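# Two robots swap cartons between rooms via service window

## Task

Robot r1 begins in the delivery room and r2 in the mail room. The door joining the rooms is locked, but a service window between them is open. Exchange the two cartons: the sealed carton on the delivery room's table must end up on the mail room's shelf, and the mailer carton from that shelf must end up on the delivery room's table. Afterwards both robots must release their grip and back away. The task fails if either robot tips over or is left leaning. A carton that stays in place only because a robot is still supporting it does not count as delivered.

## Robot and tools

ROBOTS. r1 and r2 are identical Hello Robot Stretch 3 units. Each has a two-wheeled base with a small passive rear caster, a lift carriage on a vertical mast, and a telescoping arm that points out of the robot's right side. The base cannot move sideways, so to carry the gripper forward you drive the base. The footprint is 0.33 m long and 0.34 m wide. Turns pivot about the point midway between the drive wheels, 0.05 m behind the front edge. With the arm pulled in and the wrist folded, a turn sweeps a circle of radius 0.28 m; an unfolded, level wrist reaches beyond that circle.

FRAMES. The base frame has its origin on the floor between the drive wheels, x forward, y left, z up. hand_pose is reported in this frame at the point where the closed fingertips meet; with all wrist joints at zero its x axis points up, y points back along the arm toward the mast, and z toward the rear. The odometry frame is the base frame as it was at the start. Every robot reports in its own frames, so only the images, lidar_m, wrist_depth_mm and head_depth_mm reveal where the two robots are relative to each other.

execute_actions. Argument "actions" is a list holding one action (or empty, which just returns state and pictures). The action is an object keyed by "r1" and/or "r2". Each robot entry may contain:
- "base": exactly one of {"translate_m": d}, a straight-line offset in metres from where the base currently stands, forward positive, range -1 to 1; or {"rotate_rad": d}, an in-place turn offset in radians, counter-clockwise (left) positive, range -3.2 to 3.2.
- "joints": absolute targets by name: lift_m 0 to 1.1 (arm height on mast); arm_m 0 to 0.52 (extension); wrist_yaw_rad -1.345 to 4.42 (0 along the arm, positive swings toward the front, 3.0 folds over the base); wrist_pitch_rad -1.57 to 0.451 (0 level, negative tips fingers down); wrist_roll_rad -2.911 to 2.911; gripper_m -0.089 to 0.179 (larger is wider; the actual fingertip gap is smaller, by about 0.007 near closed and 0.025 wide open, and zero below 0.007); head_pan_rad -3.953 to 1.73 (0 ahead, positive left, -1.57 looks along the arm); head_tilt_rad -1.53 to 0.419 (negative looks down).
- "contact_limits": {"arm_m": n}, motor effort percent 1 to 100 at which an arm motion halts with contact_stop; lower is gentler, too low halts at once, and values above the maximum are clipped.
Optional "cameras": list of names from r1_head_camera, r1_nav_camera, r1_wrist_camera, r2_head_camera, r2_nav_camera, r2_wrist_camera, or "all"; omitted or null means all, [] means none. Any unknown key, camera name or out-of-range number rejects the whole call and nothing moves. All motions in an action begin together; one action runs at most 15 s. Omitted joints or robots may keep pushing toward earlier targets.

wait: {"seconds": 0 to 10}; commands nothing and returns state and images. zoom_image: {"camera": name, "region": [x0, y0, x1, y1]} in pixels of that camera's latest full image, top-left origin, at most 504 by 504. finished_scene: {"scene": number}; ends the scene irreversibly after the last command is held. If a result reports a stop, later motion calls in the same reply are skipped.

RESULTS. base_status and joint_status give how each motion ended: "done" (for the base, wheels turned the commanded amount even if slipping), "off_target" (resting away from target, maybe still pushing), "contact_stop", "time_out", "torque_fault"; after the last three the target is dropped. on_its_own lists what the call did not command; "held at" is a joint's held target, not its position. lidar_m: 12 distances in metres, 30-degree sectors, the 1st straight ahead, going counter-clockwise (4th left, 7th behind, 10th right), "-" for nothing; scan plane 0.17 m high, range 0.15 to 12 m, blind to clear objects and its own body, sees the other robot; the mast and low lift can hide sectors 5, 6, 9, 10. wrist_depth_mm (45 to 1000) and head_depth_mm (280 to 4000, image sent sideways) are 7x7 grids of median depths. base_odometry counts wheel turns only; heading -3.142 to 3.142, left positive; turned_by_wheels and turned_by_imu give turning since the last result. base_tilt in degrees, forward and right positive, with a fixed bias up to about 4 degrees. motor_effort is percent of maximum, positive toward higher joint values, peak in brackets; readings are biased and noisy. Positive wheel effort means pushing forward.

BEHAVIOUR. Arm and lift halt and go limp when pressing firmly on something; a limp lift may sink under load or keep pressing. Base, wrist and head have no such stop and keep shoving. A wrist servo overloaded for seconds shuts off for 10 s. To grasp, command gripper_m below the object's width; to release, command at least 0.02 more than the touch value. Neither reading nor "done" proves a grasp. Fast base (0.30 m/s, 1.9 rad/s) only with lift_m under 0.30, arm_m under 0.03, wrist_yaw_rad over 2.54; otherwise 0.10 m/s and 0.63 rad/s. Fold or unfold the wrist only with lift_m 0.32 to 0.95, wrist_pitch_rad -0.4, roll near 0; folded, the lift may go down to 0.25. With yaw below -0.4 keep pitch at -0.5 or lower. The robot keeps executing while you think.

AVOID. Robots pressing on each other (once bases touch, any further drive is a hard press and can end the run); no state line reports robot contact. Arm pushes against rigid things with the gripper above about 0.45 m, repeated pushes, driving while holding or hooking something fixed, and snagging furniture (especially reversing) can tip the robot: reverse the last move in small steps, pull the gripper free, and lower lift_m to about 0.2 if still leaning. Also avoid dropping, slipping or slamming cartons and hard hits. A loose object may occasionally get nudged by an outside push.

Each tool is called after "Call:" as name(argument=value, ...) on one line, values as JSON.

## Session

Call:
execute_actions(actions=[])

Scene clock: 0.00 s.
r1.base_odometry: x=+0.000 y=+0.000 heading=+0.000 (m, m, rad; r1's odometry frame)
r1.turned_by_wheels: +0.000 (rad since the last result)
r1.turned_by_imu: +0.000 (rad since the last result)
r1.base_tilt: forward=-1.7 right=-0.3 (deg)
r1.lidar_m: 1.38 0.99 0.92 0.96 1.27 1.22 1.26 1.68 3.35 2.13 1.08 3.54
r1.head_depth_mm: 1665 2386 3287 3322 3197 3014 2369 / 1625 2348 2818 2655 2492 2313 2157 / 1625 2166 2208 2082 1984 1743 1817 / 1591 1864 1795 - - 1438 1531 / 1534 1577 1533 - - 1339 1309 / 1389 1362 1344 - - 1383 1146 / 1223 1186 1149 1118 1088 1064 1038
r1.base_status: not commanded
r1.joint_positions: lift_m=+0.553 arm_m=+0.001 wrist_yaw_rad=+2.928 wrist_pitch_rad=-0.341 wrist_roll_rad=-0.017 gripper_m=+0.037 head_pan_rad=-0.008 head_tilt_rad=+0.009
r1.joint_status: not commanded
r1.motor_effort: left_wheel=+1 right_wheel=+0 lift_m=+32 arm_m=+0 wrist_yaw_rad=+0 wrist_pitch_rad=+8 wrist_roll_rad=+0 gripper_m=-1 head_pan_rad=+0 head_tilt_rad=+1 (%)
r1.hand_pose: x=+0.0283 y=+0.0821 z=+0.5831 quat_wxyz=(+0.194, +0.699, +0.047, +0.686) (m; r1's base frame)
r1.wrist_depth_mm: - - - 914 843 790 773 / - - - 975 895 864 821 / - - - - - 921 838 / - - - - - - 925 / - - - - - - 960 / 876 836 831 869 848 856 877 / 746 763 738 757 741 741 734
r2.base_odometry: x=+0.000 y=+0.000 heading=+0.000 (m, m, rad; r2's odometry frame)
r2.turned_by_wheels: +0.000 (rad since the last result)
r2.turned_by_imu: +0.000 (rad since the last result)
r2.base_tilt: forward=-1.4 right=+0.3 (deg)
r2.lidar_m: 1.31 1.78 2.42 2.51 3.21 3.08 3.19 2.46 2.34 1.82 1.33 1.27
r2.head_depth_mm: 1010 1024 - - - 1144 1213 / 1237 1085 - - - 1233 1285 / 1329 1137 1371 1378 1375 1343 1371 / 1448 1442 1439 1451 1453 1452 1459 / 1534 1543 1550 1557 1554 1560 1557 / 1668 1658 1681 1666 1687 1682 1690 / 1791 1788 1809 1816 1830 1825 1832
r2.base_status: not commanded
r2.joint_positions: lift_m=+0.562 arm_m=+0.002 wrist_yaw_rad=+3.123 wrist_pitch_rad=-0.399 wrist_roll_rad=+0.008 gripper_m=+0.037 head_pan_rad=-0.011 head_tilt_rad=-0.011
r2.joint_status: not commanded
r2.motor_effort: left_wheel=+1 right_wheel=+1 lift_m=+31 arm_m=+0 wrist_yaw_rad=+1 wrist_pitch_rad=+7 wrist_roll_rad=+0 gripper_m=+0 head_pan_rad=+2 head_tilt_rad=+1 (%)
r2.hand_pose: x=-0.0171 y=+0.0797 z=+0.5787 quat_wxyz=(+0.147, +0.697, +0.134, +0.689) (m; r2's base frame)
r2.wrist_depth_mm: - - - - - - - / - - - - - - - / - - - - - - - / - - - - - - - / - - - - - - - / 904 894 913 874 - 875 853 / 787 754 751 756 746 749 748
pictures: r1_head_camera (sideways: a quarter turn clockwise sets it upright), r1_nav_camera (sideways: a quarter turn counterclockwise sets it upright), r1_wrist_camera, r2_head_camera (sideways: a quarter turn clockwise sets it upright), r2_nav_camera (sideways: a quarter turn counterclockwise sets it upright), r2_wrist_camera
Images, in order (width x height): r1_head_camera 896x504, r1_nav_camera 672x504, r1_wrist_camera 644x364, r2_head_camera 896x504, r2_nav_camera 672x504, r2_wrist_camera 644x364.

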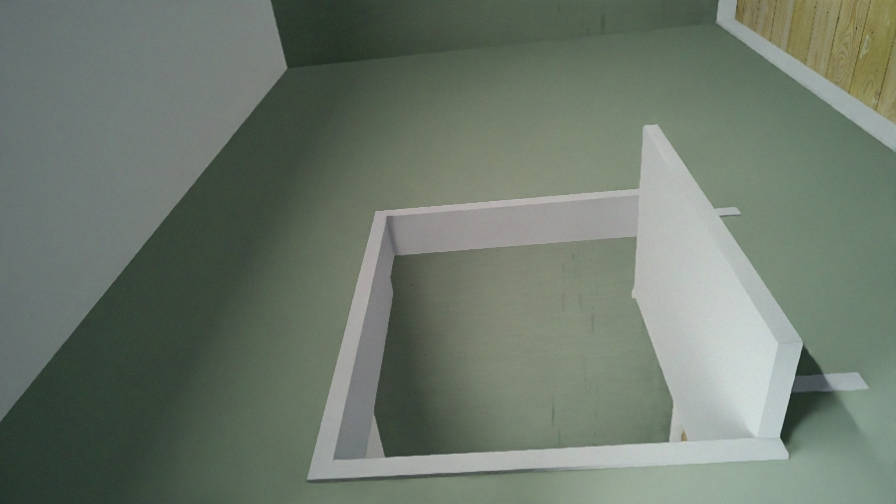

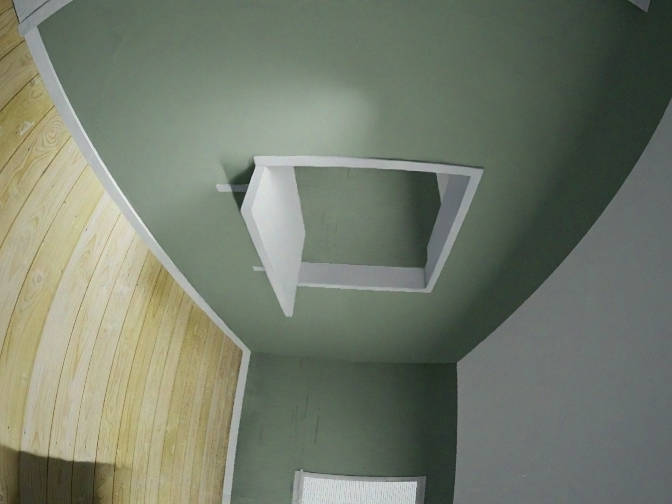

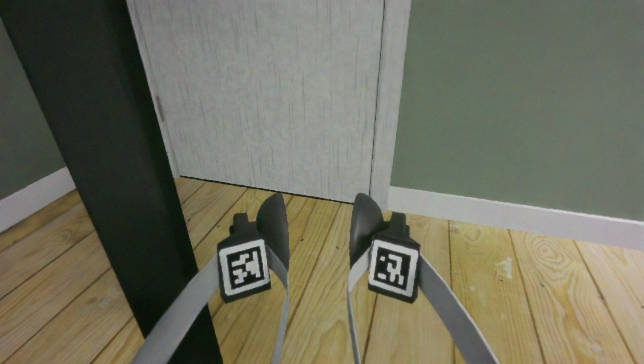

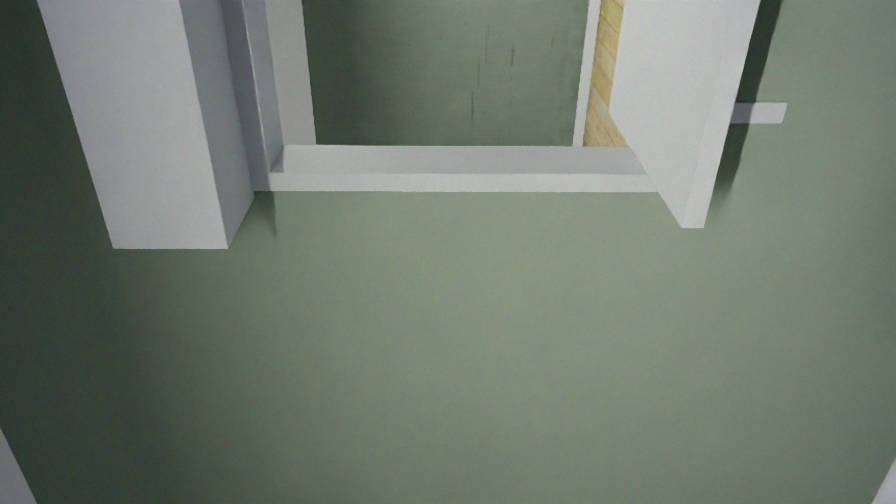

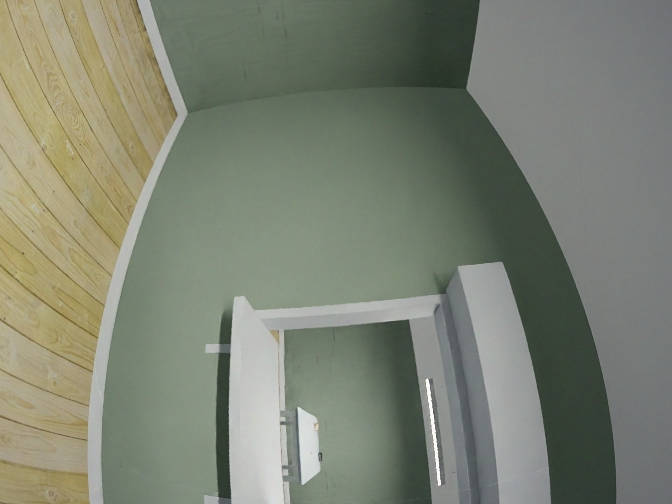

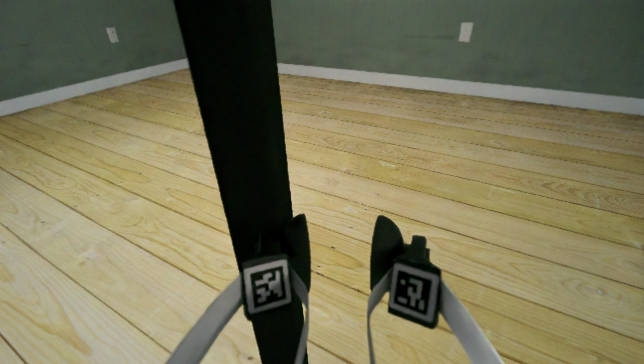

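Call:
execute_actions(actions=[{"r1":{"joints":{"head_pan_rad":-1.3,"head_tilt_rad":-0.4}},"r2":{"joints":{"head_pan_rad":-2.3,"head_tilt_rad":-0.3}}}], cameras=["r1_head_camera","r1_nav_camera","r2_nav_camera","r2_head_camera"])

Scene clock: 6.20 s.
r1.base_odometry: x=+0.000 y=+0.000 heading=+0.000 (m, m, rad; r1's odometry frame)
r1.turned_by_wheels: +0.000 (rad since the last result)
r1.turned_by_imu: +0.000 (rad since the last result)
r1.base_tilt: forward=-1.8 right=-0.3 (deg)
r1.lidar_m: 1.38 0.99 0.92 0.96 1.27 1.21 1.25 1.68 3.36 2.13 1.08 3.54
r1.head_depth_mm: 3099 3280 3433 1834 2386 1755 1398 / 3361 3541 3825 1612 2424 1775 1407 / 3629 - - 1649 2225 1813 1389 / - - - 1695 1205 1659 1404 / 3691 - - 1767 2333 1861 1462 / 3470 3577 3776 3740 2357 1837 1479 / 3224 3368 3505 3584 2750 1931 1498
r1.base_status: not commanded
r1.joint_positions: lift_m=+0.553 arm_m=+0.001 wrist_yaw_rad=+2.928 wrist_pitch_rad=-0.341 wrist_roll_rad=-0.017 gripper_m=+0.037 head_pan_rad=-1.293 head_tilt_rad=-0.395
r1.joint_status: all done
r1.motor_effort: left_wheel=+1(1) right_wheel=+0(1) lift_m=+32(32) arm_m=+0(0) wrist_yaw_rad=+0(0) wrist_pitch_rad=+8(8) wrist_roll_rad=+0(0) gripper_m=+0(0) head_pan_rad=-2(32) head_tilt_rad=-3(27) (%)
r1.hand_pose: x=+0.0283 y=+0.0821 z=+0.5831 quat_wxyz=(+0.194, +0.699, +0.047, +0.686) (m; r1's base frame)
r1.wrist_depth_mm: - - 990 903 846 806 751 / - - - 971 915 873 788 / - - - - - 915 872 / - - - - - - 940 / - - - - - - 972 / 873 854 824 871 850 851 860 / 737 752 744 750 752 737 743
r2.base_odometry: x=+0.000 y=+0.000 heading=+0.000 (m, m, rad; r2's odometry frame)
r2.turned_by_wheels: +0.000 (rad since the last result)
r2.turned_by_imu: +0.000 (rad since the last result)
r2.base_tilt: forward=-1.4 right=+0.4 (deg)
r2.lidar_m: 1.31 1.77 2.42 2.51 3.21 3.07 3.16 2.46 2.34 1.81 1.33 1.27
r2.head_depth_mm: 2207 2327 2467 2618 2715 1976 1551 / 2156 2289 2403 2577 2648 1971 1547 / 2109 2225 2369 2501 2569 1976 1547 / 2082 2185 2308 2458 2570 1986 1557 / 2043 2152 2263 2422 2519 1969 1556 / 2009 2127 2231 2367 2479 1979 1559 / 1974 2092 2207 2329 2465 1999 1562
r2.base_status: not commanded
r2.joint_positions: lift_m=+0.562 arm_m=+0.002 wrist_yaw_rad=+3.123 wrist_pitch_rad=-0.399 wrist_roll_rad=+0.008 gripper_m=+0.037 head_pan_rad=-2.293 head_tilt_rad=-0.296
r2.joint_status: all done
r2.motor_effort: left_wheel=+0(0) right_wheel=+0(0) lift_m=+31(31) arm_m=+0(1) wrist_yaw_rad=+0(1) wrist_pitch_rad=+7(7) wrist_roll_rad=+0(0) gripper_m=+0(0) head_pan_rad=-3(61) head_tilt_rad=-2(22) (%)
r2.hand_pose: x=-0.0171 y=+0.0797 z=+0.5787 quat_wxyz=(+0.147, +0.697, +0.134, +0.689) (m; r2's base frame)
r2.wrist_depth_mm: - - - - - - - / - - - - - - - / - - - - - - - / - - - - - - - / - - - - - - - / 939 923 918 898 - 870 857 / 807 763 740 740 734 757 734
pictures: r1_head_camera (sideways: a quarter turn clockwise sets it upright), r1_nav_camera (sideways: a quarter turn counterclockwise sets it upright), r2_head_camera (sideways: a quarter turn clockwise sets it upright), r2_nav_camera (sideways: a quarter turn counterclockwise sets it upright)
Images, in order (width x height): r1_head_camera 896x504, r1_nav_camera 672x504, r2_head_camera 896x504, r2_nav_camera 672x504.

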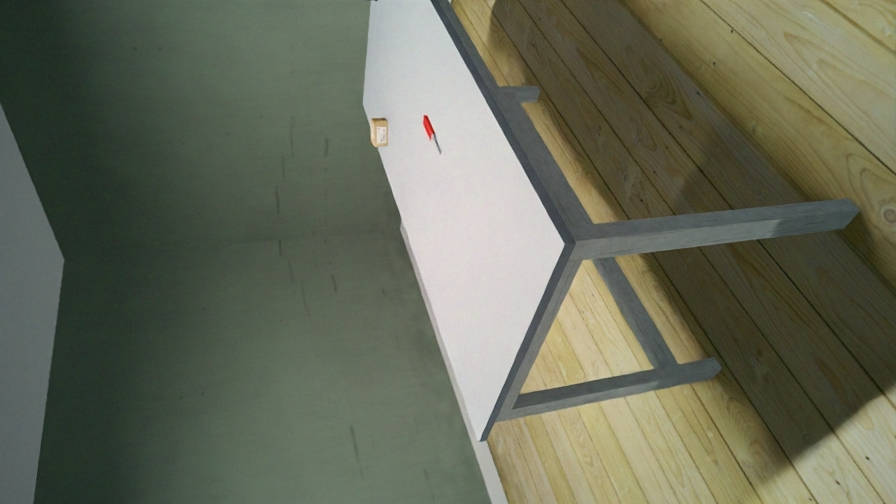

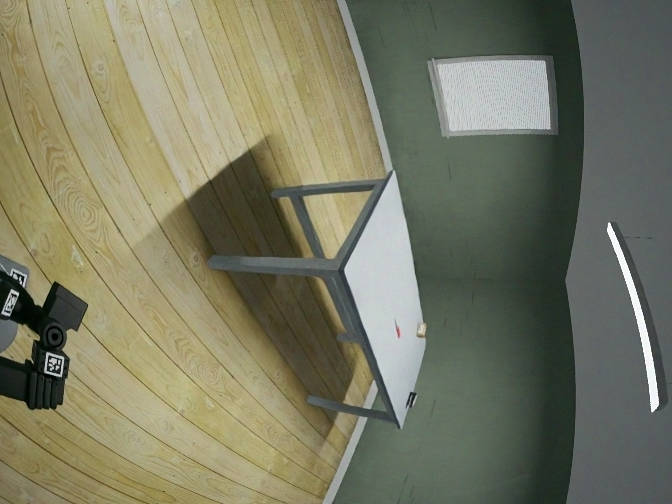

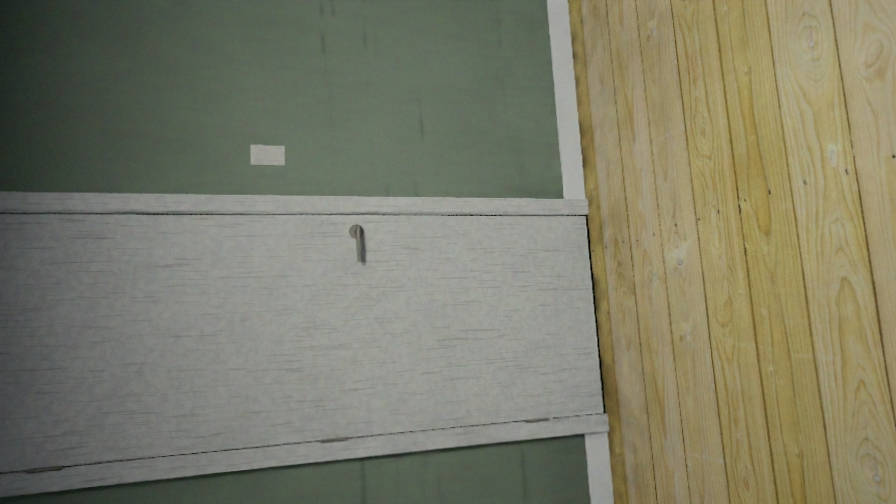

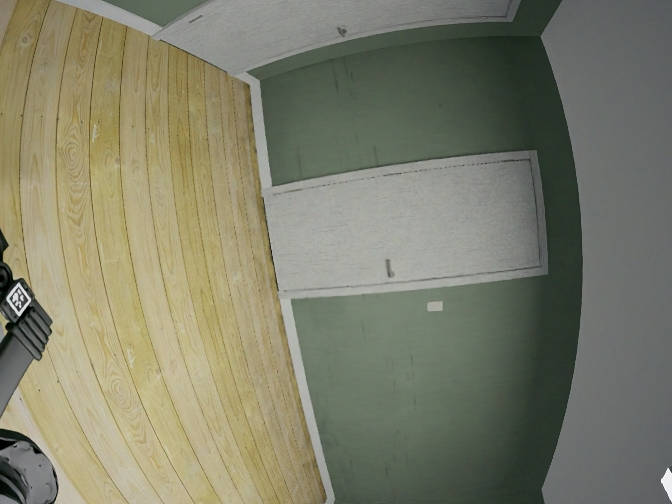

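Call:
execute_actions(actions=[{"r1":{"base":{"rotate_rad":-0.47},"joints":{"lift_m":0.27}},"r2":{"joints":{"head_pan_rad":-3.7,"lift_m":0.27}}}], cameras=["r2_nav_camera","r2_head_camera"])

Call:
execute_actions(actions=[{"r1":{"base":{"translate_m":1}}}], cameras=[])

Call:
execute_actions(actions=[{"r1":{"base":{"translate_m":0.9},"joints":{"head_pan_rad":-1.8}}}], cameras=["r1_nav_camera","r1_head_camera"])

Scene clock: 22.33 s.
r1.base_odometry: x=+0.000 y=+0.000 heading=-0.470 (m, m, rad; r1's odometry frame)
r1.turned_by_wheels: -0.470 (rad since the last result)
r1.turned_by_imu: -0.471 (rad since the last result)
r1.base_tilt: forward=-1.8 right=-0.3 (deg)
r1.lidar_m: 3.25 1.30 0.98 0.92 0.98 1.25 1.21 1.27 1.78 3.36 2.01 1.08
r1.head_depth_mm: 2731 2877 3060 3201 2380 1761 1397 / 2800 2977 3148 3303 2431 1806 1411 / 2901 3073 3293 3464 2475 1817 1435 / 3022 3207 3375 3152 2486 1837 1460 / 3106 3366 3553 1979 2588 1866 1467 / 3269 3454 3762 1839 2377 1905 1482 / 3364 3570 - 1926 1274 1939 1230
r1.base_status: done
r1.joint_positions: lift_m=+0.270 arm_m=+0.001 wrist_yaw_rad=+2.928 wrist_pitch_rad=-0.341 wrist_roll_rad=-0.017 gripper_m=+0.037 head_pan_rad=-1.293 head_tilt_rad=-0.395
r1.joint_status: all done
r1.motor_effort: left_wheel=+3(8) right_wheel=-3(7) lift_m=+23(26) arm_m=+0(0) wrist_yaw_rad=+0(0) wrist_pitch_rad=+9(9) wrist_roll_rad=+0(0) gripper_m=-1(1) head_pan_rad=-2(2) head_tilt_rad=-3(3) (%)
r1.hand_pose: x=+0.0283 y=+0.0820 z=+0.3006 quat_wxyz=(+0.194, +0.699, +0.047, +0.686) (m; r1's base frame)
r1.wrist_depth_mm: - 814 877 886 945 - - / - 882 905 971 - - - / 896 931 987 - - - - / 794 - 775 761 778 766 770 / 622 - 654 615 622 626 609 / 514 503 - 518 499 514 509 / 461 - - 449 439 445 440
r2.base_odometry: x=+0.000 y=+0.000 heading=+0.000 (m, m, rad; r2's odometry frame)
r2.turned_by_wheels: +0.000 (rad since the last result)
r2.turned_by_imu: +0.000 (rad since the last result)
r2.base_tilt: forward=-1.3 right=+0.3 (deg)
r2.lidar_m: 1.31 1.77 2.42 2.50 3.22 3.07 3.19 2.46 2.34 1.82 1.32 1.27
r2.head_depth_mm: 2700 2849 3011 3224 2751 1976 1549 / 2706 2805 2990 3151 2724 1960 1541 / 2683 2859 3001 3154 2752 1985 1551 / 2690 2846 2979 3212 2757 1980 1543 / 2675 2856 2994 3205 2763 1992 1554 / 2731 2876 3021 3218 2742 2004 1560 / 2692 2878 3003 3215 2784 1985 1559
r2.base_status: not commanded
r2.joint_positions: lift_m=+0.270 arm_m=+0.002 wrist_yaw_rad=+3.123 wrist_pitch_rad=-0.401 wrist_roll_rad=+0.008 gripper_m=+0.037 head_pan_rad=-3.693 head_tilt_rad=-0.296
r2.joint_status: all done
r2.motor_effort: left_wheel=+0(1) right_wheel=+0(1) lift_m=+23(25) arm_m=+1(1) wrist_yaw_rad=+1(0) wrist_pitch_rad=+8(8) wrist_roll_rad=+0(0) gripper_m=+0(0) head_pan_rad=-5(60) head_tilt_rad=-2(2) (%)
r2.hand_pose: x=-0.0171 y=+0.0795 z=+0.2869 quat_wxyz=(+0.148, +0.697, +0.134, +0.689) (m; r2's base frame)
r2.wrist_depth_mm: - - - - - - - / - - - - - - - / - - - - - - 984 / 854 827 780 786 774 767 757 / 649 645 638 629 625 604 596 / 539 529 528 524 - 501 495 / 455 - - - 431 428 427
pictures: r2_head_camera (sideways: a quarter turn clockwise sets it upright), r2_nav_camera (sideways: a quarter turn counterclockwise sets it upright)
Images, in order (width x height): r2_head_camera 896x504, r2_nav_camera 672x504.

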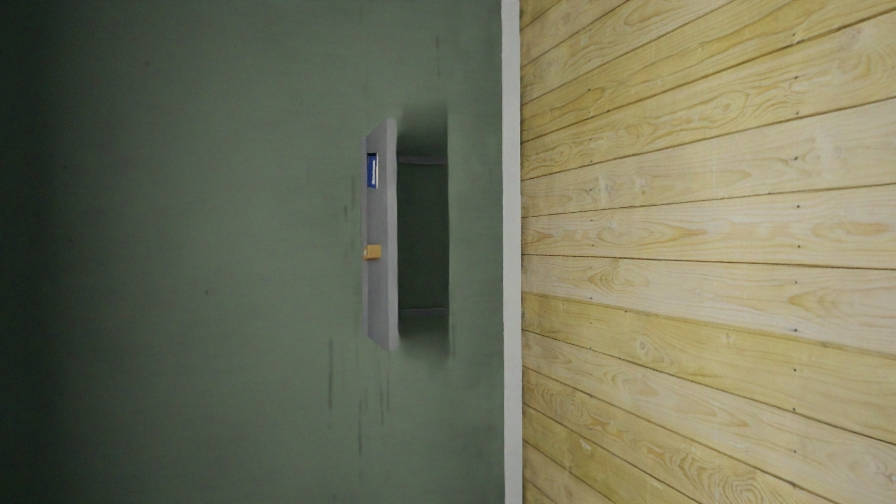

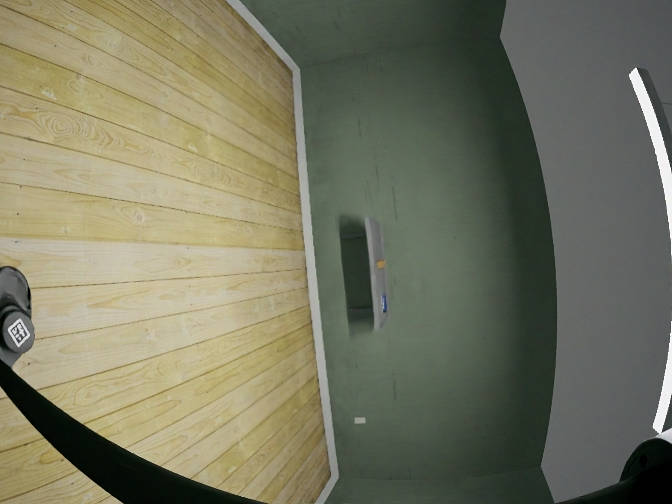

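Scene clock: 27.43 s.
r1.base_odometry: x=+0.892 y=-0.453 heading=-0.470 (m, m, rad; r1's odometry frame)
r1.turned_by_wheels: +0.000 (rad since the last result)
r1.turned_by_imu: +0.005 (rad since the last result)
r1.base_tilt: forward=-1.8 right=-0.3 (deg)
r1.lidar_m: 2.55 1.25 0.94 0.91 0.96 1.36 2.21 2.32 0.76 0.75 0.87 2.62
r1.head_depth_mm: 2722 2895 3076 1540 993 813 1391 / 2789 2983 3203 1603 1015 850 1407 / 2929 3145 3368 1643 1041 1538 1422 / 3034 3230 3470 3642 1061 1520 1358 / 3186 3361 3584 3841 1140 999 1123 / 3313 3527 3791 - 2664 1903 1477 / 3387 3546 3538 3592 2730 1938 1504
r1.base_status: done
r1.joint_positions: lift_m=+0.270 arm_m=+0.001 wrist_yaw_rad=+2.928 wrist_pitch_rad=-0.341 wrist_roll_rad=-0.017 gripper_m=+0.037 head_pan_rad=-1.293 head_tilt_rad=-0.395
r1.joint_status: not commanded
r1.motor_effort: left_wheel=+2(15) right_wheel=-2(6) lift_m=+23(23) arm_m=+0(0) wrist_yaw_rad=-1(1) wrist_pitch_rad=+9(9) wrist_roll_rad=+0(0) gripper_m=+0(0) head_pan_rad=-2(2) head_tilt_rad=-3(3) (%)
r1.hand_pose: x=+0.0283 y=+0.0820 z=+0.3006 quat_wxyz=(+0.194, +0.699, +0.047, +0.686) (m; r1's base frame)
r1.wrist_depth_mm: - 814 846 893 898 946 - / - 855 915 954 - - - / 873 918 973 937 - - - / 775 - 755 771 768 778 765 / 626 - 650 617 605 617 616 / 525 501 - 515 516 515 516 / 457 - - 451 441 453 445
r2.base_odometry: x=+0.000 y=+0.000 heading=+0.000 (m, m, rad; r2's odometry frame)
r2.turned_by_wheels: +0.000 (rad since the last result)
r2.turned_by_imu: +0.000 (rad since the last result)
r2.base_tilt: forward=-1.3 right=+0.5 (deg)
r2.lidar_m: 1.31 1.77 2.43 2.50 3.22 3.07 3.16 2.46 2.34 1.82 1.33 1.27
r2.head_depth_mm: 2712 2833 2996 3175 2720 1971 1550 / 2694 2809 2987 3166 2756 1977 1542 / 2688 2843 2977 3239 2733 1961 1545 / 2692 2846 2951 3218 2738 1973 1556 / 2736 2871 2966 3174 2757 1978 1565 / 2709 2860 3032 3225 2773 2000 1553 / 2702 2814 3030 3206 2774 1996 1561
r2.base_status: not commanded
r2.joint_positions: lift_m=+0.270 arm_m=+0.002 wrist_yaw_rad=+3.123 wrist_pitch_rad=-0.401 wrist_roll_rad=+0.008 gripper_m=+0.037 head_pan_rad=-3.693 head_tilt_rad=-0.296
r2.joint_status: not commanded
r2.motor_effort: left_wheel=+0(0) right_wheel=+1(0) lift_m=+22(22) arm_m=+0(0) wrist_yaw_rad=+1(0) wrist_pitch_rad=+8(8) wrist_roll_rad=+0(0) gripper_m=-1(0) head_pan_rad=-5(6) head_tilt_rad=-2(2) (%)
r2.hand_pose: x=-0.0171 y=+0.0795 z=+0.2869 quat_wxyz=(+0.148, +0.697, +0.134, +0.689) (m; r2's base frame)
r2.wrist_depth_mm: - - - - - - - / - - - - - - - / - - - - - - - / 850 828 814 774 761 745 739 / 651 631 635 629 645 605 600 / 534 527 541 534 - 500 497 / 447 - - - 435 423 422
pictures: none
No camera images: the call's "cameras" was empty. Leave "cameras" out to get every camera's image.

Scene clock: 32.20 s.
r1.base_odometry: x=+1.694 y=-0.860 heading=-0.470 (m, m, rad; r1's odometry frame)
r1.turned_by_wheels: +0.000 (rad since the last result)
r1.turned_by_imu: +0.004 (rad since the last result)
r1.base_tilt: forward=-1.7 right=-0.3 (deg)
r1.lidar_m: 1.65 1.19 0.90 0.88 0.92 1.31 3.10 1.28 0.86 1.81 2.25 1.69
r1.head_depth_mm: 3058 3244 3421 1539 1039 981 1065 / 3022 3199 3343 1585 2201 1719 1389 / 2982 3135 3330 2194 2385 1783 1424 / 2965 3138 3281 3402 2544 1845 1440 / 2923 3068 3237 3358 2590 1860 1469 / 2844 3040 3203 3401 2642 1902 1486 / 2868 2960 3156 3348 2739 1957 1501
r1.base_status: done
r1.joint_positions: lift_m=+0.270 arm_m=+0.001 wrist_yaw_rad=+2.928 wrist_pitch_rad=-0.341 wrist_roll_rad=-0.017 gripper_m=+0.037 head_pan_rad=-1.793 head_tilt_rad=-0.395
r1.joint_status: all done
r1.motor_effort: left_wheel=+2(13) right_wheel=-1(7) lift_m=+23(23) arm_m=+0(0) wrist_yaw_rad=+0(1) wrist_pitch_rad=+9(9) wrist_roll_rad=+0(0) gripper_m=+0(0) head_pan_rad=-2(21) head_tilt_rad=-3(3) (%)
r1.hand_pose: x=+0.0283 y=+0.0820 z=+0.3006 quat_wxyz=(+0.194, +0.699, +0.047, +0.686) (m; r1's base frame)
r1.wrist_depth_mm: - 778 807 844 872 913 972 / - 814 860 867 953 - - / 834 892 893 942 977 - - / 783 - 751 764 798 772 762 / 625 - 638 613 623 618 627 / 523 501 - 517 497 511 509 / 458 - - 445 449 437 437
r2.base_odometry: x=+0.000 y=+0.000 heading=+0.000 (m, m, rad; r2's odometry frame)
r2.turned_by_wheels: +0.000 (rad since the last result)
r2.turned_by_imu: +0.000 (rad since the last result)
r2.base_tilt: forward=-1.2 right=+0.5 (deg)
r2.lidar_m: 1.31 1.77 2.42 2.50 3.20 3.07 3.17 2.47 2.34 1.81 1.33 1.27
r2.head_depth_mm: 2706 2813 3014 3175 2742 1970 1543 / 2692 2848 2981 3162 2727 1969 1545 / 2705 2833 2984 3175 2741 1973 1560 / 2708 2832 2985 3194 2764 1989 1554 / 2708 2851 2977 3176 2756 1993 1564 / 2683 2825 3032 3206 2763 1980 1557 / 2716 2861 3036 3191 2751 1992 1564
r2.base_status: not commanded
r2.joint_positions: lift_m=+0.270 arm_m=+0.002 wrist_yaw_rad=+3.123 wrist_pitch_rad=-0.401 wrist_roll_rad=+0.008 gripper_m=+0.037 head_pan_rad=-3.693 head_tilt_rad=-0.296
r2.joint_status: not commanded
r2.motor_effort: left_wheel=+0(0) right_wheel=+1(0) lift_m=+22(22) arm_m=+1(0) wrist_yaw_rad=+1(1) wrist_pitch_rad=+8(8) wrist_roll_rad=+0(0) gripper_m=+0(0) head_pan_rad=-4(4) head_tilt_rad=-2(2) (%)
r2.hand_pose: x=-0.0171 y=+0.0795 z=+0.2869 quat_wxyz=(+0.148, +0.697, +0.134, +0.689) (m; r2's base frame)
r2.wrist_depth_mm: - - - - - - - / - - - - - - - / - - - - - - - / 865 809 803 789 773 776 745 / 654 641 624 613 644 597 588 / 525 526 533 529 - 501 495 / 454 - - - 425 427 427
pictures: r1_head_camera (sideways: a quarter turn clockwise sets it upright), r1_nav_camera (sideways: a quarter turn counterclockwise sets it upright)
Images, in order (width x height): r1_head_camera 896x504, r1_nav_camera 672x504.

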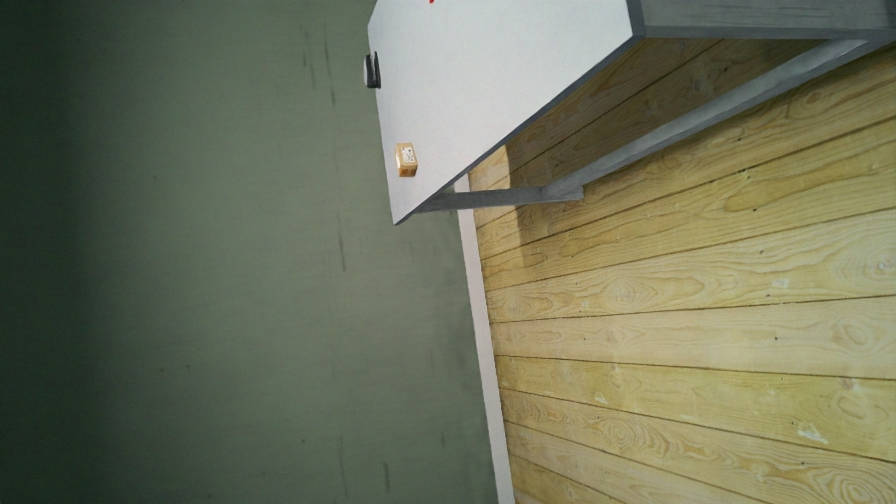

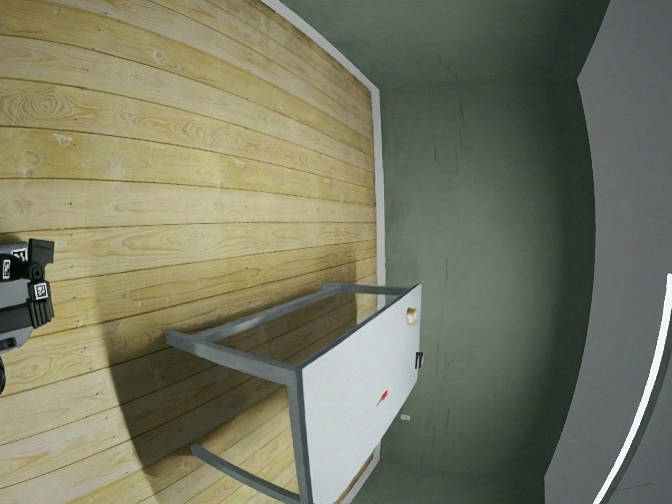

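Call:
execute_actions(actions=[{"r1":{"base":{"rotate_rad":-1.59}},"r2":{"base":{"rotate_rad":2.6},"joints":{"head_pan_rad":0}}}], cameras=[])

Call:
execute_actions(actions=[{"r1":{"base":{"translate_m":1}},"r2":{"base":{"translate_m":1}}}], cameras=[])

Call:
execute_actions(actions=[{"r1":{"base":{"translate_m":0.55},"joints":{"head_pan_rad":-1.57,"head_tilt_rad":-0.8}},"r2":{"base":{"translate_m":1}}}], cameras=[])

Call:
execute_actions(actions=[{"r1":{"joints":{"lift_m":0.94}},"r2":{"base":{"translate_m":0.4}}}], cameras=[])

Call:
execute_actions(actions=[{"r1":{"joints":{"wrist_yaw_rad":0,"gripper_m":0.17}},"r2":{"base":{"rotate_rad":1.58},"joints":{"head_pan_rad":-1.57,"head_tilt_rad":-0.8,"lift_m":0.94}}}], cameras=[])

Call:
execute_actions(actions=[{"r2":{"joints":{"wrist_yaw_rad":0,"gripper_m":0.17}}}], cameras=["r1_head_camera","r1_wrist_camera","r2_head_camera","r2_wrist_camera"])

Scene clock: 46.70 s.
r1.base_odometry: x=+1.694 y=-0.860 heading=-2.060 (m, m, rad; r1's odometry frame)
r1.turned_by_wheels: -1.590 (rad since the last result)
r1.turned_by_imu: -1.587 (rad since the last result)
r1.base_tilt: forward=-1.8 right=-0.3 (deg)
r1.lidar_m: 1.78 2.25 1.70 1.65 1.20 0.90 0.88 0.92 1.30 3.10 1.28 0.87
r1.head_depth_mm: 1651 1777 1866 1984 2062 1745 1395 / 2062 2206 2415 2629 2420 1780 1406 / 2666 2849 3019 3216 2448 1796 1422 / 2650 2813 2955 3146 2535 1845 1443 / 2643 2775 2921 3121 2591 1876 1462 / 2614 2762 2905 3090 2676 1908 1480 / 2538 2692 2854 3021 2711 1948 1503
r1.base_status: done
r1.joint_positions: lift_m=+0.270 arm_m=+0.001 wrist_yaw_rad=+2.928 wrist_pitch_rad=-0.341 wrist_roll_rad=-0.017 gripper_m=+0.037 head_pan_rad=-1.793 head_tilt_rad=-0.395
r1.joint_status: not commanded
r1.motor_effort: left_wheel=+3(13) right_wheel=-3(9) lift_m=+23(23) arm_m=+0(0) wrist_yaw_rad=+0(0) wrist_pitch_rad=+9(9) wrist_roll_rad=+0(0) gripper_m=+0(0) head_pan_rad=-2(2) head_tilt_rad=-2(2) (%)
r1.hand_pose: x=+0.0283 y=+0.0820 z=+0.3006 quat_wxyz=(+0.194, +0.699, +0.047, +0.686) (m; r1's base frame)
r1.wrist_depth_mm: - - - - - - - / - - - - - - - / - - - - - - - / 774 - 764 770 765 766 755 / 623 - 646 615 625 617 622 / 518 503 - 524 509 525 514 / 457 - - 446 441 449 439
r2.base_odometry: x=+0.000 y=+0.000 heading=+2.600 (m, m, rad; r2's odometry frame)
r2.turned_by_wheels: +2.600 (rad since the last result)
r2.turned_by_imu: +2.563 (rad since the last result)
r2.base_tilt: forward=-1.5 right=+0.5 (deg)
r2.lidar_m: 3.07 3.16 2.46 2.34 1.84 1.33 1.27 1.31 1.74 2.43 2.49 3.22
r2.head_depth_mm: 2666 2842 2995 3131 2700 1986 1544 / 2675 2821 3010 3183 2738 1976 1554 / 2679 2823 2972 3227 2756 1986 1548 / 2681 2817 2969 3196 2762 1984 1547 / 2679 2821 3000 3191 2759 1979 1560 / 2710 2860 2955 3160 2783 1988 1559 / 2688 2851 2978 3205 2772 2009 1568
r2.base_status: done
r2.joint_positions: lift_m=+0.270 arm_m=+0.002 wrist_yaw_rad=+3.123 wrist_pitch_rad=-0.401 wrist_roll_rad=+0.008 gripper_m=+0.037 head_pan_rad=-0.007 head_tilt_rad=-0.297
r2.joint_status: all done
r2.motor_effort: left_wheel=-1(7) right_wheel=+2(8) lift_m=+23(22) arm_m=+0(0) wrist_yaw_rad=+1(0) wrist_pitch_rad=+8(8) wrist_roll_rad=+0(0) gripper_m=+0(0) head_pan_rad=+5(62) head_tilt_rad=-2(2) (%)
r2.hand_pose: x=-0.0171 y=+0.0795 z=+0.2869 quat_wxyz=(+0.148, +0.697, +0.134, +0.689) (m; r2's base frame)
r2.wrist_depth_mm: - - - - - - - / - - - - - - - / - - - - - - 964 / 852 825 811 780 789 756 723 / 654 631 636 619 629 608 594 / 529 529 542 526 - 499 486 / 452 - - - 429 423 424
pictures: none
No camera images: the call's "cameras" was empty. Leave "cameras" out to get every camera's image.

Scene clock: 51.80 s.
r1.base_odometry: x=+1.225 y=-1.743 heading=-2.060 (m, m, rad; r1's odometry frame)
r1.turned_by_wheels: +0.000 (rad since the last result)
r1.turned_by_imu: +0.005 (rad since the last result)
r1.base_tilt: forward=-1.8 right=-0.3 (deg)
r1.lidar_m: 2.44 2.18 1.65 1.61 1.69 1.92 1.87 1.97 0.44 0.43 0.45 0.64
r1.head_depth_mm: 2799 2937 3126 3299 2362 1757 581 / 2769 2913 3076 3211 2421 743 587 / 2712 2900 3075 3192 1039 758 598 / 2712 2856 3010 3203 1058 772 604 / 2704 2801 2976 3164 1084 782 611 / 2638 2742 2923 3111 1111 796 620 / 2623 2722 2880 3065 1142 809 627
r1.base_status: done
r1.joint_positions: lift_m=+0.270 arm_m=+0.001 wrist_yaw_rad=+2.928 wrist_pitch_rad=-0.341 wrist_roll_rad=-0.017 gripper_m=+0.037 head_pan_rad=-1.793 head_tilt_rad=-0.395
r1.joint_status: not commanded
r1.motor_effort: left_wheel=+3(14) right_wheel=-2(6) lift_m=+23(23) arm_m=+0(0) wrist_yaw_rad=+0(0) wrist_pitch_rad=+9(9) wrist_roll_rad=+0(0) gripper_m=+0(1) head_pan_rad=-2(2) head_tilt_rad=-3(3) (%)
r1.hand_pose: x=+0.0283 y=+0.0820 z=+0.3006 quat_wxyz=(+0.194, +0.699, +0.047, +0.686) (m; r1's base frame)
r1.wrist_depth_mm: - - - - - - - / - - - - - - - / - - - - - - - / 788 - 751 777 777 778 751 / 615 - 651 612 612 612 612 / 521 508 - 517 503 509 514 / 459 - - 440 448 447 441
r2.base_odometry: x=-0.857 y=+0.516 heading=+2.600 (m, m, rad; r2's odometry frame)
r2.turned_by_wheels: +0.000 (rad since the last result)
r2.turned_by_imu: -0.002 (rad since the last result)
r2.base_tilt: forward=-1.4 right=+0.5 (deg)
r2.lidar_m: 2.06 2.12 2.51 2.39 2.44 2.39 2.27 2.34 2.50 2.38 2.45 2.16
r2.head_depth_mm: 1775 1873 1988 2100 2232 1982 1555 / 1786 1870 1997 2018 2242 1975 1559 / 1783 1879 1978 2038 2237 1975 1554 / 1786 1871 2010 2040 2250 1993 1552 / 1782 1886 1978 2049 2259 1982 1555 / 1799 1888 1997 2062 2267 1998 1556 / 1790 1881 2005 2117 2258 2011 1562
r2.base_status: done
r2.joint_positions: lift_m=+0.270 arm_m=+0.002 wrist_yaw_rad=+3.123 wrist_pitch_rad=-0.401 wrist_roll_rad=+0.008 gripper_m=+0.037 head_pan_rad=-0.007 head_tilt_rad=-0.297
r2.joint_status: not commanded
r2.motor_effort: left_wheel=-1(9) right_wheel=+2(7) lift_m=+23(23) arm_m=+0(0) wrist_yaw_rad=+0(1) wrist_pitch_rad=+8(8) wrist_roll_rad=+0(0) gripper_m=-1(0) head_pan_rad=+4(5) head_tilt_rad=-2(2) (%)
r2.hand_pose: x=-0.0171 y=+0.0795 z=+0.2869 quat_wxyz=(+0.148, +0.697, +0.134, +0.689) (m; r2's base frame)
r2.wrist_depth_mm: - - - - - - - / - - - - - - - / - - - - - - 998 / 799 795 795 804 787 765 753 / 644 634 630 624 632 603 599 / 537 534 530 529 - 512 497 / 456 - - - 429 421 421
pictures: none
No camera images: the call's "cameras" was empty. Leave "cameras" out to get every camera's image.

Scene clock: 56.83 s.
r1.base_odometry: x=+0.966 y=-2.229 heading=-2.060 (m, m, rad; r1's odometry frame)
r1.turned_by_wheels: +0.000 (rad since the last result)
r1.turned_by_imu: +0.002 (rad since the last result)
r1.base_tilt: forward=-1.7 right=-0.3 (deg)
r1.lidar_m: 1.89 2.00 1.62 1.58 1.66 2.37 2.42 0.62 0.47 0.46 0.48 0.69
r1.head_depth_mm: 2612 2935 964 753 651 1276 1065 / 2642 2973 985 767 661 1292 1078 / 2661 2966 1012 782 673 1304 1089 / 2712 2997 1037 794 684 1327 1101 / 2666 3064 1065 811 694 1341 1111 / 2703 3058 1087 827 707 1360 1148 / 2674 3046 1122 836 718 1377 1167
r1.base_status: done
r1.joint_positions: lift_m=+0.270 arm_m=+0.001 wrist_yaw_rad=+2.928 wrist_pitch_rad=-0.341 wrist_roll_rad=-0.017 gripper_m=+0.037 head_pan_rad=-1.577 head_tilt_rad=-0.790
r1.joint_status: all done
r1.motor_effort: left_wheel=+1(14) right_wheel=-1(6) lift_m=+23(23) arm_m=+0(0) wrist_yaw_rad=+0(0) wrist_pitch_rad=+9(9) wrist_roll_rad=+0(0) gripper_m=+0(1) head_pan_rad=+3(15) head_tilt_rad=-5(31) (%)
r1.hand_pose: x=+0.0283 y=+0.0820 z=+0.3006 quat_wxyz=(+0.194, +0.699, +0.047, +0.686) (m; r1's base frame)
r1.wrist_depth_mm: - - - - - - - / - - - - - - - / - - - - - - - / 794 - 778 774 797 773 792 / 615 - 642 614 616 620 615 / 517 508 - 522 507 511 513 / 467 - - 447 439 442 445
r2.base_odometry: x=-1.714 y=+1.031 heading=+2.600 (m, m, rad; r2's odometry frame)
r2.turned_by_wheels: +0.000 (rad since the last result)
r2.turned_by_imu: -0.002 (rad since the last result)
r2.base_tilt: forward=-1.3 right=+0.5 (deg)
r2.lidar_m: 1.05 1.08 1.43 2.43 2.49 3.31 3.28 3.38 2.46 2.35 1.56 1.10
r2.head_depth_mm: 884 929 983 1042 1079 822 713 / 886 929 983 1047 1091 823 711 / 885 932 986 1045 1079 823 712 / 885 932 987 1049 1084 825 715 / 885 935 987 1051 1087 803 715 / 888 935 990 1052 1091 829 716 / 889 939 991 1049 1094 831 719
r2.base_status: done
r2.joint_positions: lift_m=+0.270 arm_m=+0.002 wrist_yaw_rad=+3.123 wrist_pitch_rad=-0.401 wrist_roll_rad=+0.008 gripper_m=+0.037 head_pan_rad=-0.007 head_tilt_rad=-0.297
r2.joint_status: not commanded
r2.motor_effort: left_wheel=-1(8) right_wheel=+2(7) lift_m=+23(22) arm_m=+1(1) wrist_yaw_rad=+0(0) wrist_pitch_rad=+8(8) wrist_roll_rad=+0(0) gripper_m=+0(1) head_pan_rad=+6(5) head_tilt_rad=-1(1) (%)
r2.hand_pose: x=-0.0171 y=+0.0795 z=+0.2869 quat_wxyz=(+0.148, +0.697, +0.134, +0.689) (m; r2's base frame)
r2.wrist_depth_mm: - - - - - - - / - - - - - - - / - - - - - - - / 819 818 816 786 774 761 745 / 656 642 627 621 638 596 591 / 531 520 537 533 - 504 494 / 455 - - - 435 428 422
pictures: none
No camera images: the call's "cameras" was empty. Leave "cameras" out to get every camera's image.

Scene clock: 63.77 s.
r1.base_odometry: x=+0.966 y=-2.229 heading=-2.060 (m, m, rad; r1's odometry frame)
r1.turned_by_wheels: +0.000 (rad since the last result)
r1.turned_by_imu: -0.001 (rad since the last result)
r1.base_tilt: forward=-1.8 right=-0.3 (deg)
r1.lidar_m: 1.89 2.00 1.63 1.58 1.67 2.37 2.42 0.62 0.47 0.46 0.48 0.69
r1.head_depth_mm: 2636 2892 964 788 - 1220 1075 / 2637 2902 990 764 - - - / 2621 3005 1017 782 - - 1116 / 2674 2986 1042 795 - - 1100 / 2699 3019 1059 811 692 1290 1116 / 2690 3042 1089 826 704 1358 1150 / 2716 3067 1119 837 717 1384 1158
r1.base_status: not commanded
r1.joint_positions: lift_m=+0.940 arm_m=+0.001 wrist_yaw_rad=+2.928 wrist_pitch_rad=-0.341 wrist_roll_rad=-0.017 gripper_m=+0.037 head_pan_rad=-1.577 head_tilt_rad=-0.790
r1.joint_status: all done
r1.motor_effort: left_wheel=+2(2) right_wheel=-2(1) lift_m=+42(44) arm_m=+0(0) wrist_yaw_rad=+0(0) wrist_pitch_rad=+9(9) wrist_roll_rad=+0(0) gripper_m=+0(0) head_pan_rad=+3(2) head_tilt_rad=-5(6) (%)
r1.hand_pose: x=+0.0283 y=+0.0819 z=+0.9698 quat_wxyz=(+0.194, +0.699, +0.047, +0.686) (m; r1's base frame)
r1.wrist_depth_mm: - - - - - - - / - - - - - - - / - - - - - - - / - - - - - - - / - - - - - - - / - - - - - - - / - - - - - - -
r2.base_odometry: x=-2.056 y=+1.238 heading=+2.600 (m, m, rad; r2's odometry frame)
r2.turned_by_wheels: +0.000 (rad since the last result)
r2.turned_by_imu: -0.001 (rad since the last result)
r2.base_tilt: forward=-1.3 right=+0.4 (deg)
r2.lidar_m: 0.65 0.67 0.88 2.20 2.52 3.34 3.68 3.48 2.44 2.33 0.96 0.68
r2.head_depth_mm: 527 554 585 620 660 706 637 / 527 555 587 621 661 706 646 / 527 555 586 623 662 710 648 / 528 557 587 623 662 706 647 / 529 556 590 624 663 712 648 / 530 557 589 626 667 711 651 / 530 559 589 626 667 710 652
r2.base_status: done
r2.joint_positions: lift_m=+0.270 arm_m=+0.002 wrist_yaw_rad=+3.123 wrist_pitch_rad=-0.401 wrist_roll_rad=+0.008 gripper_m=+0.037 head_pan_rad=-0.007 head_tilt_rad=-0.298
r2.joint_status: not commanded
r2.motor_effort: left_wheel=+0(11) right_wheel=+1(5) lift_m=+23(23) arm_m=+0(0) wrist_yaw_rad=+1(1) wrist_pitch_rad=+8(8) wrist_roll_rad=+0(0) gripper_m=+0(1) head_pan_rad=+5(4) head_tilt_rad=-1(1) (%)
r2.hand_pose: x=-0.0171 y=+0.0795 z=+0.2869 quat_wxyz=(+0.148, +0.697, +0.134, +0.689) (m; r2's base frame)
r2.wrist_depth_mm: - - - - - - 799 / - - - - - - 786 / - - - - - - 782 / 843 804 813 798 774 755 721 / 654 631 630 625 636 598 590 / 534 528 534 533 - 498 499 / 461 - - - 431 423 420
pictures: none
No camera images: the call's "cameras" was empty. Leave "cameras" out to get every camera's image.

Scene clock: 67.20 s.
r1.base_odometry: x=+0.966 y=-2.229 heading=-2.060 (m, m, rad; r1's odometry frame)
r1.turned_by_wheels: +0.000 (rad since the last result)
r1.turned_by_imu: +0.000 (rad since the last result)
r1.base_tilt: forward=-1.8 right=-0.3 (deg)
r1.lidar_m: 1.89 2.00 1.62 1.58 1.67 2.38 2.42 0.62 0.47 0.46 0.48 0.69
r1.head_depth_mm: 2640 2884 964 801 - - 1068 / 2625 2935 990 791 - - 1064 / 2635 2934 1008 838 - 1304 1095 / 2671 3018 1033 818 689 1322 1103 / 2678 3040 1063 834 694 1348 1112 / 2684 3054 1091 829 703 1366 1146 / 2702 3031 1120 839 718 1376 1165
r1.base_status: not commanded
r1.joint_positions: lift_m=+0.940 arm_m=+0.001 wrist_yaw_rad=+0.002 wrist_pitch_rad=-0.341 wrist_roll_rad=-0.017 gripper_m=+0.170 head_pan_rad=-1.577 head_tilt_rad=-0.790
r1.joint_status: all done
r1.motor_effort: left_wheel=+2(2) right_wheel=-2(1) lift_m=+42(42) arm_m=+0(0) wrist_yaw_rad=-3(3) wrist_pitch_rad=+9(9) wrist_roll_rad=+0(0) gripper_m=+0(82) head_pan_rad=+2(2) head_tilt_rad=-5(5) (%)
r1.hand_pose: x=-0.0211 y=-0.3795 z=+0.9698 quat_wxyz=(+0.703, +0.122, -0.690, -0.119) (m; r1's base frame)
r1.wrist_depth_mm: - - - - - - - / - - - - - - - / 799 790 827 811 819 777 796 / 597 610 606 602 602 611 598 / 424 489 487 481 481 495 469 / 392 403 405 401 402 399 403 / 333 341 347 348 346 347 341
r2.base_odometry: x=-2.056 y=+1.238 heading=-2.103 (m, m, rad; r2's odometry frame)
r2.turned_by_wheels: +1.580 (rad since the last result)
r2.turned_by_imu: +1.563 (rad since the last result)
r2.base_tilt: forward=-1.4 right=+0.4 (deg)
r2.lidar_m: 2.30 2.52 3.39 3.70 3.42 2.44 2.33 0.95 0.68 0.65 0.67 0.90
r2.head_depth_mm: 537 612 711 715 601 528 483 / 539 616 715 728 612 529 485 / 541 616 716 733 617 531 493 / 543 619 721 738 618 533 487 / 545 620 723 741 595 536 1102 / 546 622 724 743 598 537 1106 / 548 626 731 748 627 540 1109
r2.base_status: done
r2.joint_positions: lift_m=+0.565 arm_m=+0.002 wrist_yaw_rad=+3.132 wrist_pitch_rad=-0.401 wrist_roll_rad=+0.008 gripper_m=+0.037 head_pan_rad=-1.564 head_tilt_rad=-0.792
r2.joint_status: lift_m contact_stop (moved +0.294 of +0.670); the others done
r2.on_its_own: lift_m is slack since a contact_stop, until your next command for it (your +0.940 is given up)
r2.motor_effort: left_wheel=+0(10) right_wheel=+3(8) lift_m=+30(66) arm_m=+1(1) wrist_yaw_rad=-5(8) wrist_pitch_rad=+8(9) wrist_roll_rad=+0(0) gripper_m=+0(0) head_pan_rad=-3(60) head_tilt_rad=-4(32) (%)
r2.hand_pose: x=-0.0190 y=+0.0796 z=+0.5813 quat_wxyz=(+0.145, +0.696, +0.137, +0.690) (m; r2's base frame)
r2.wrist_depth_mm: - - - - - - - / - - - - - - - / - - - - - - - / - - - - - - - / - - - - - - - / 946 910 932 890 - 859 843 / 782 777 763 747 761 745 734
pictures: none
No camera images: the call's "cameras" was empty. Leave "cameras" out to get every camera's image.

not run: a stop came earlier in this reply.

Call:
execute_actions(actions=[{"r2":{"joints":{"lift_m":0.45}}}], cameras=["r1_head_camera","r1_wrist_camera","r2_head_camera","r2_nav_camera"])

Scene clock: 72.63 s.
r1.base_odometry: x=+0.966 y=-2.229 heading=-2.060 (m, m, rad; r1's odometry frame)
r1.turned_by_wheels: +0.000 (rad since the last result)
r1.turned_by_imu: +0.000 (rad since the last result)
r1.base_tilt: forward=-1.7 right=-0.3 (deg)
r1.lidar_m: 1.89 2.00 1.62 1.58 1.66 2.37 2.42 0.62 0.47 0.46 0.48 0.69
r1.head_depth_mm: 2626 2935 967 801 - - 1068 / 2614 2933 988 791 - - 1073 / 2656 2931 1012 838 - 1306 1092 / 2666 3000 1040 813 688 1328 1107 / 2669 3017 1065 836 693 1346 1117 / 2706 3015 1092 828 704 1355 1148 / 2665 3058 1116 838 717 1374 1164
r1.base_status: not commanded
r1.joint_positions: lift_m=+0.940 arm_m=+0.001 wrist_yaw_rad=+0.002 wrist_pitch_rad=-0.341 wrist_roll_rad=-0.017 gripper_m=+0.170 head_pan_rad=-1.577 head_tilt_rad=-0.790
r1.joint_status: not commanded
r1.motor_effort: left_wheel=+2(2) right_wheel=-2(1) lift_m=+42(42) arm_m=+0(0) wrist_yaw_rad=-2(2) wrist_pitch_rad=+9(9) wrist_roll_rad=+0(0) gripper_m=+0(0) head_pan_rad=+2(2) head_tilt_rad=-6(6) (%)
r1.hand_pose: x=-0.0211 y=-0.3795 z=+0.9698 quat_wxyz=(+0.703, +0.122, -0.690, -0.119) (m; r1's base frame)
r1.wrist_depth_mm: - - - - - - - / - - - - - - - / 786 779 799 816 782 771 790 / 606 604 611 595 598 598 592 / 426 492 482 485 483 493 483 / 395 402 398 404 396 400 410 / 337 345 341 344 342 345 341
r2.base_odometry: x=-2.056 y=+1.238 heading=-2.103 (m, m, rad; r2's odometry frame)
r2.turned_by_wheels: +0.000 (rad since the last result)
r2.turned_by_imu: +0.000 (rad since the last result)
r2.base_tilt: forward=-1.3 right=+0.5 (deg)
r2.lidar_m: 2.31 2.52 3.39 3.68 3.40 2.43 2.33 0.94 0.68 0.65 0.67 0.90
r2.head_depth_mm: 537 611 710 715 601 528 490 / 538 612 715 731 612 530 492 / 540 616 717 729 616 531 493 / 543 619 717 736 619 533 495 / 544 621 722 740 595 536 1103 / 546 622 727 743 598 537 1107 / 547 624 730 747 627 540 1109
r2.base_status: not commanded
r2.joint_positions: lift_m=+0.450 arm_m=+0.002 wrist_yaw_rad=+3.124 wrist_pitch_rad=-0.401 wrist_roll_rad=+0.008 gripper_m=+0.037 head_pan_rad=-1.564 head_tilt_rad=-0.792
r2.joint_status: all done
r2.motor_effort: left_wheel=-1(2) right_wheel=+1(3) lift_m=+23(25) arm_m=+0(0) wrist_yaw_rad=-1(6) wrist_pitch_rad=+8(8) wrist_roll_rad=+0(0) gripper_m=+0(1) head_pan_rad=-4(4) head_tilt_rad=-4(4) (%)
r2.hand_pose: x=-0.0174 y=+0.0795 z=+0.4668 quat_wxyz=(+0.148, +0.696, +0.135, +0.689) (m; r2's base frame)
r2.wrist_depth_mm: - - - - - - - / - - - - - - - / - - - - - - - / - - - - - - - / 970 938 914 889 919 891 863 / 767 782 743 751 - 724 720 / 653 648 617 635 626 631 617
pictures: r1_head_camera (sideways: a quarter turn clockwise sets it upright), r1_wrist_camera, r2_head_camera (sideways: a quarter turn clockwise sets it upright), r2_nav_camera (sideways: a quarter turn counterclockwise sets it upright)
Images, in order (width x height): r1_head_camera 896x504, r1_wrist_camera 644x364, r2_head_camera 896x504, r2_nav_camera 672x504.

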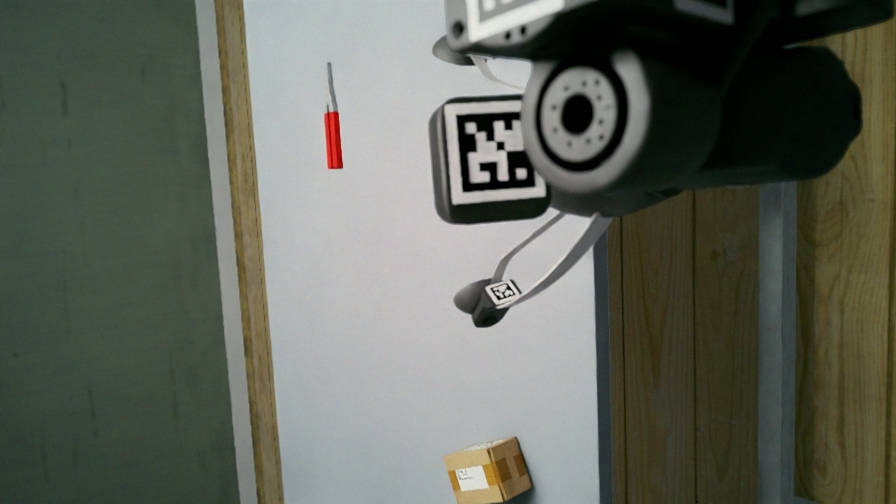

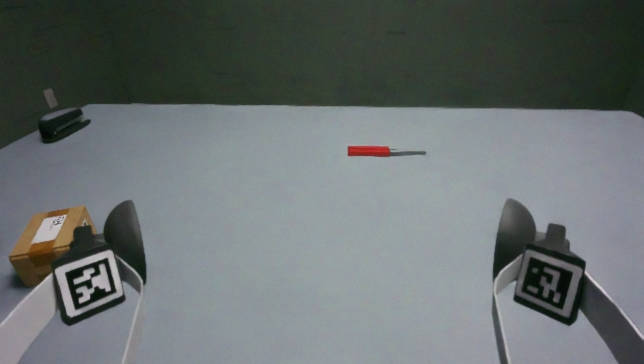

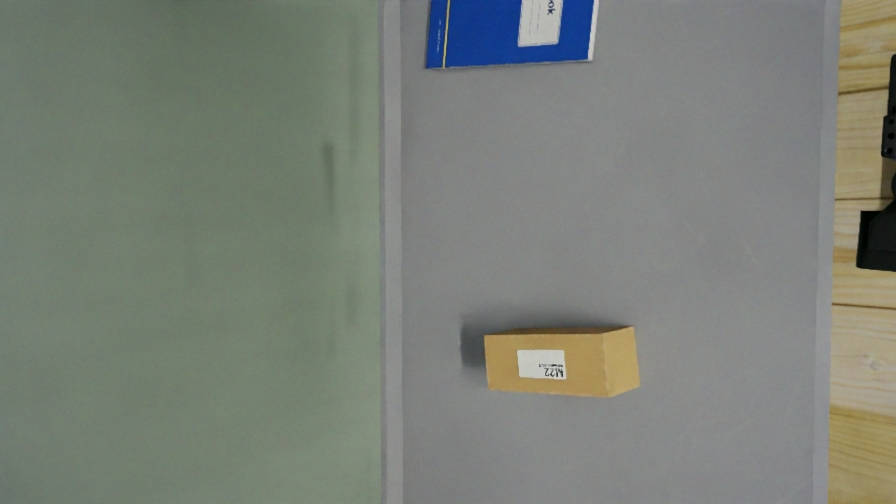

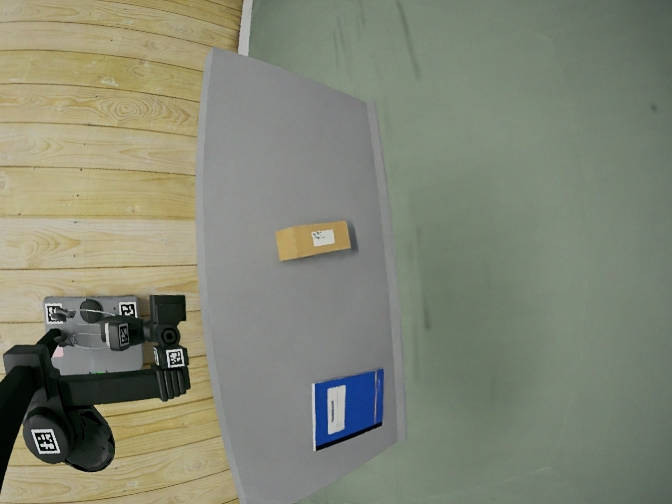

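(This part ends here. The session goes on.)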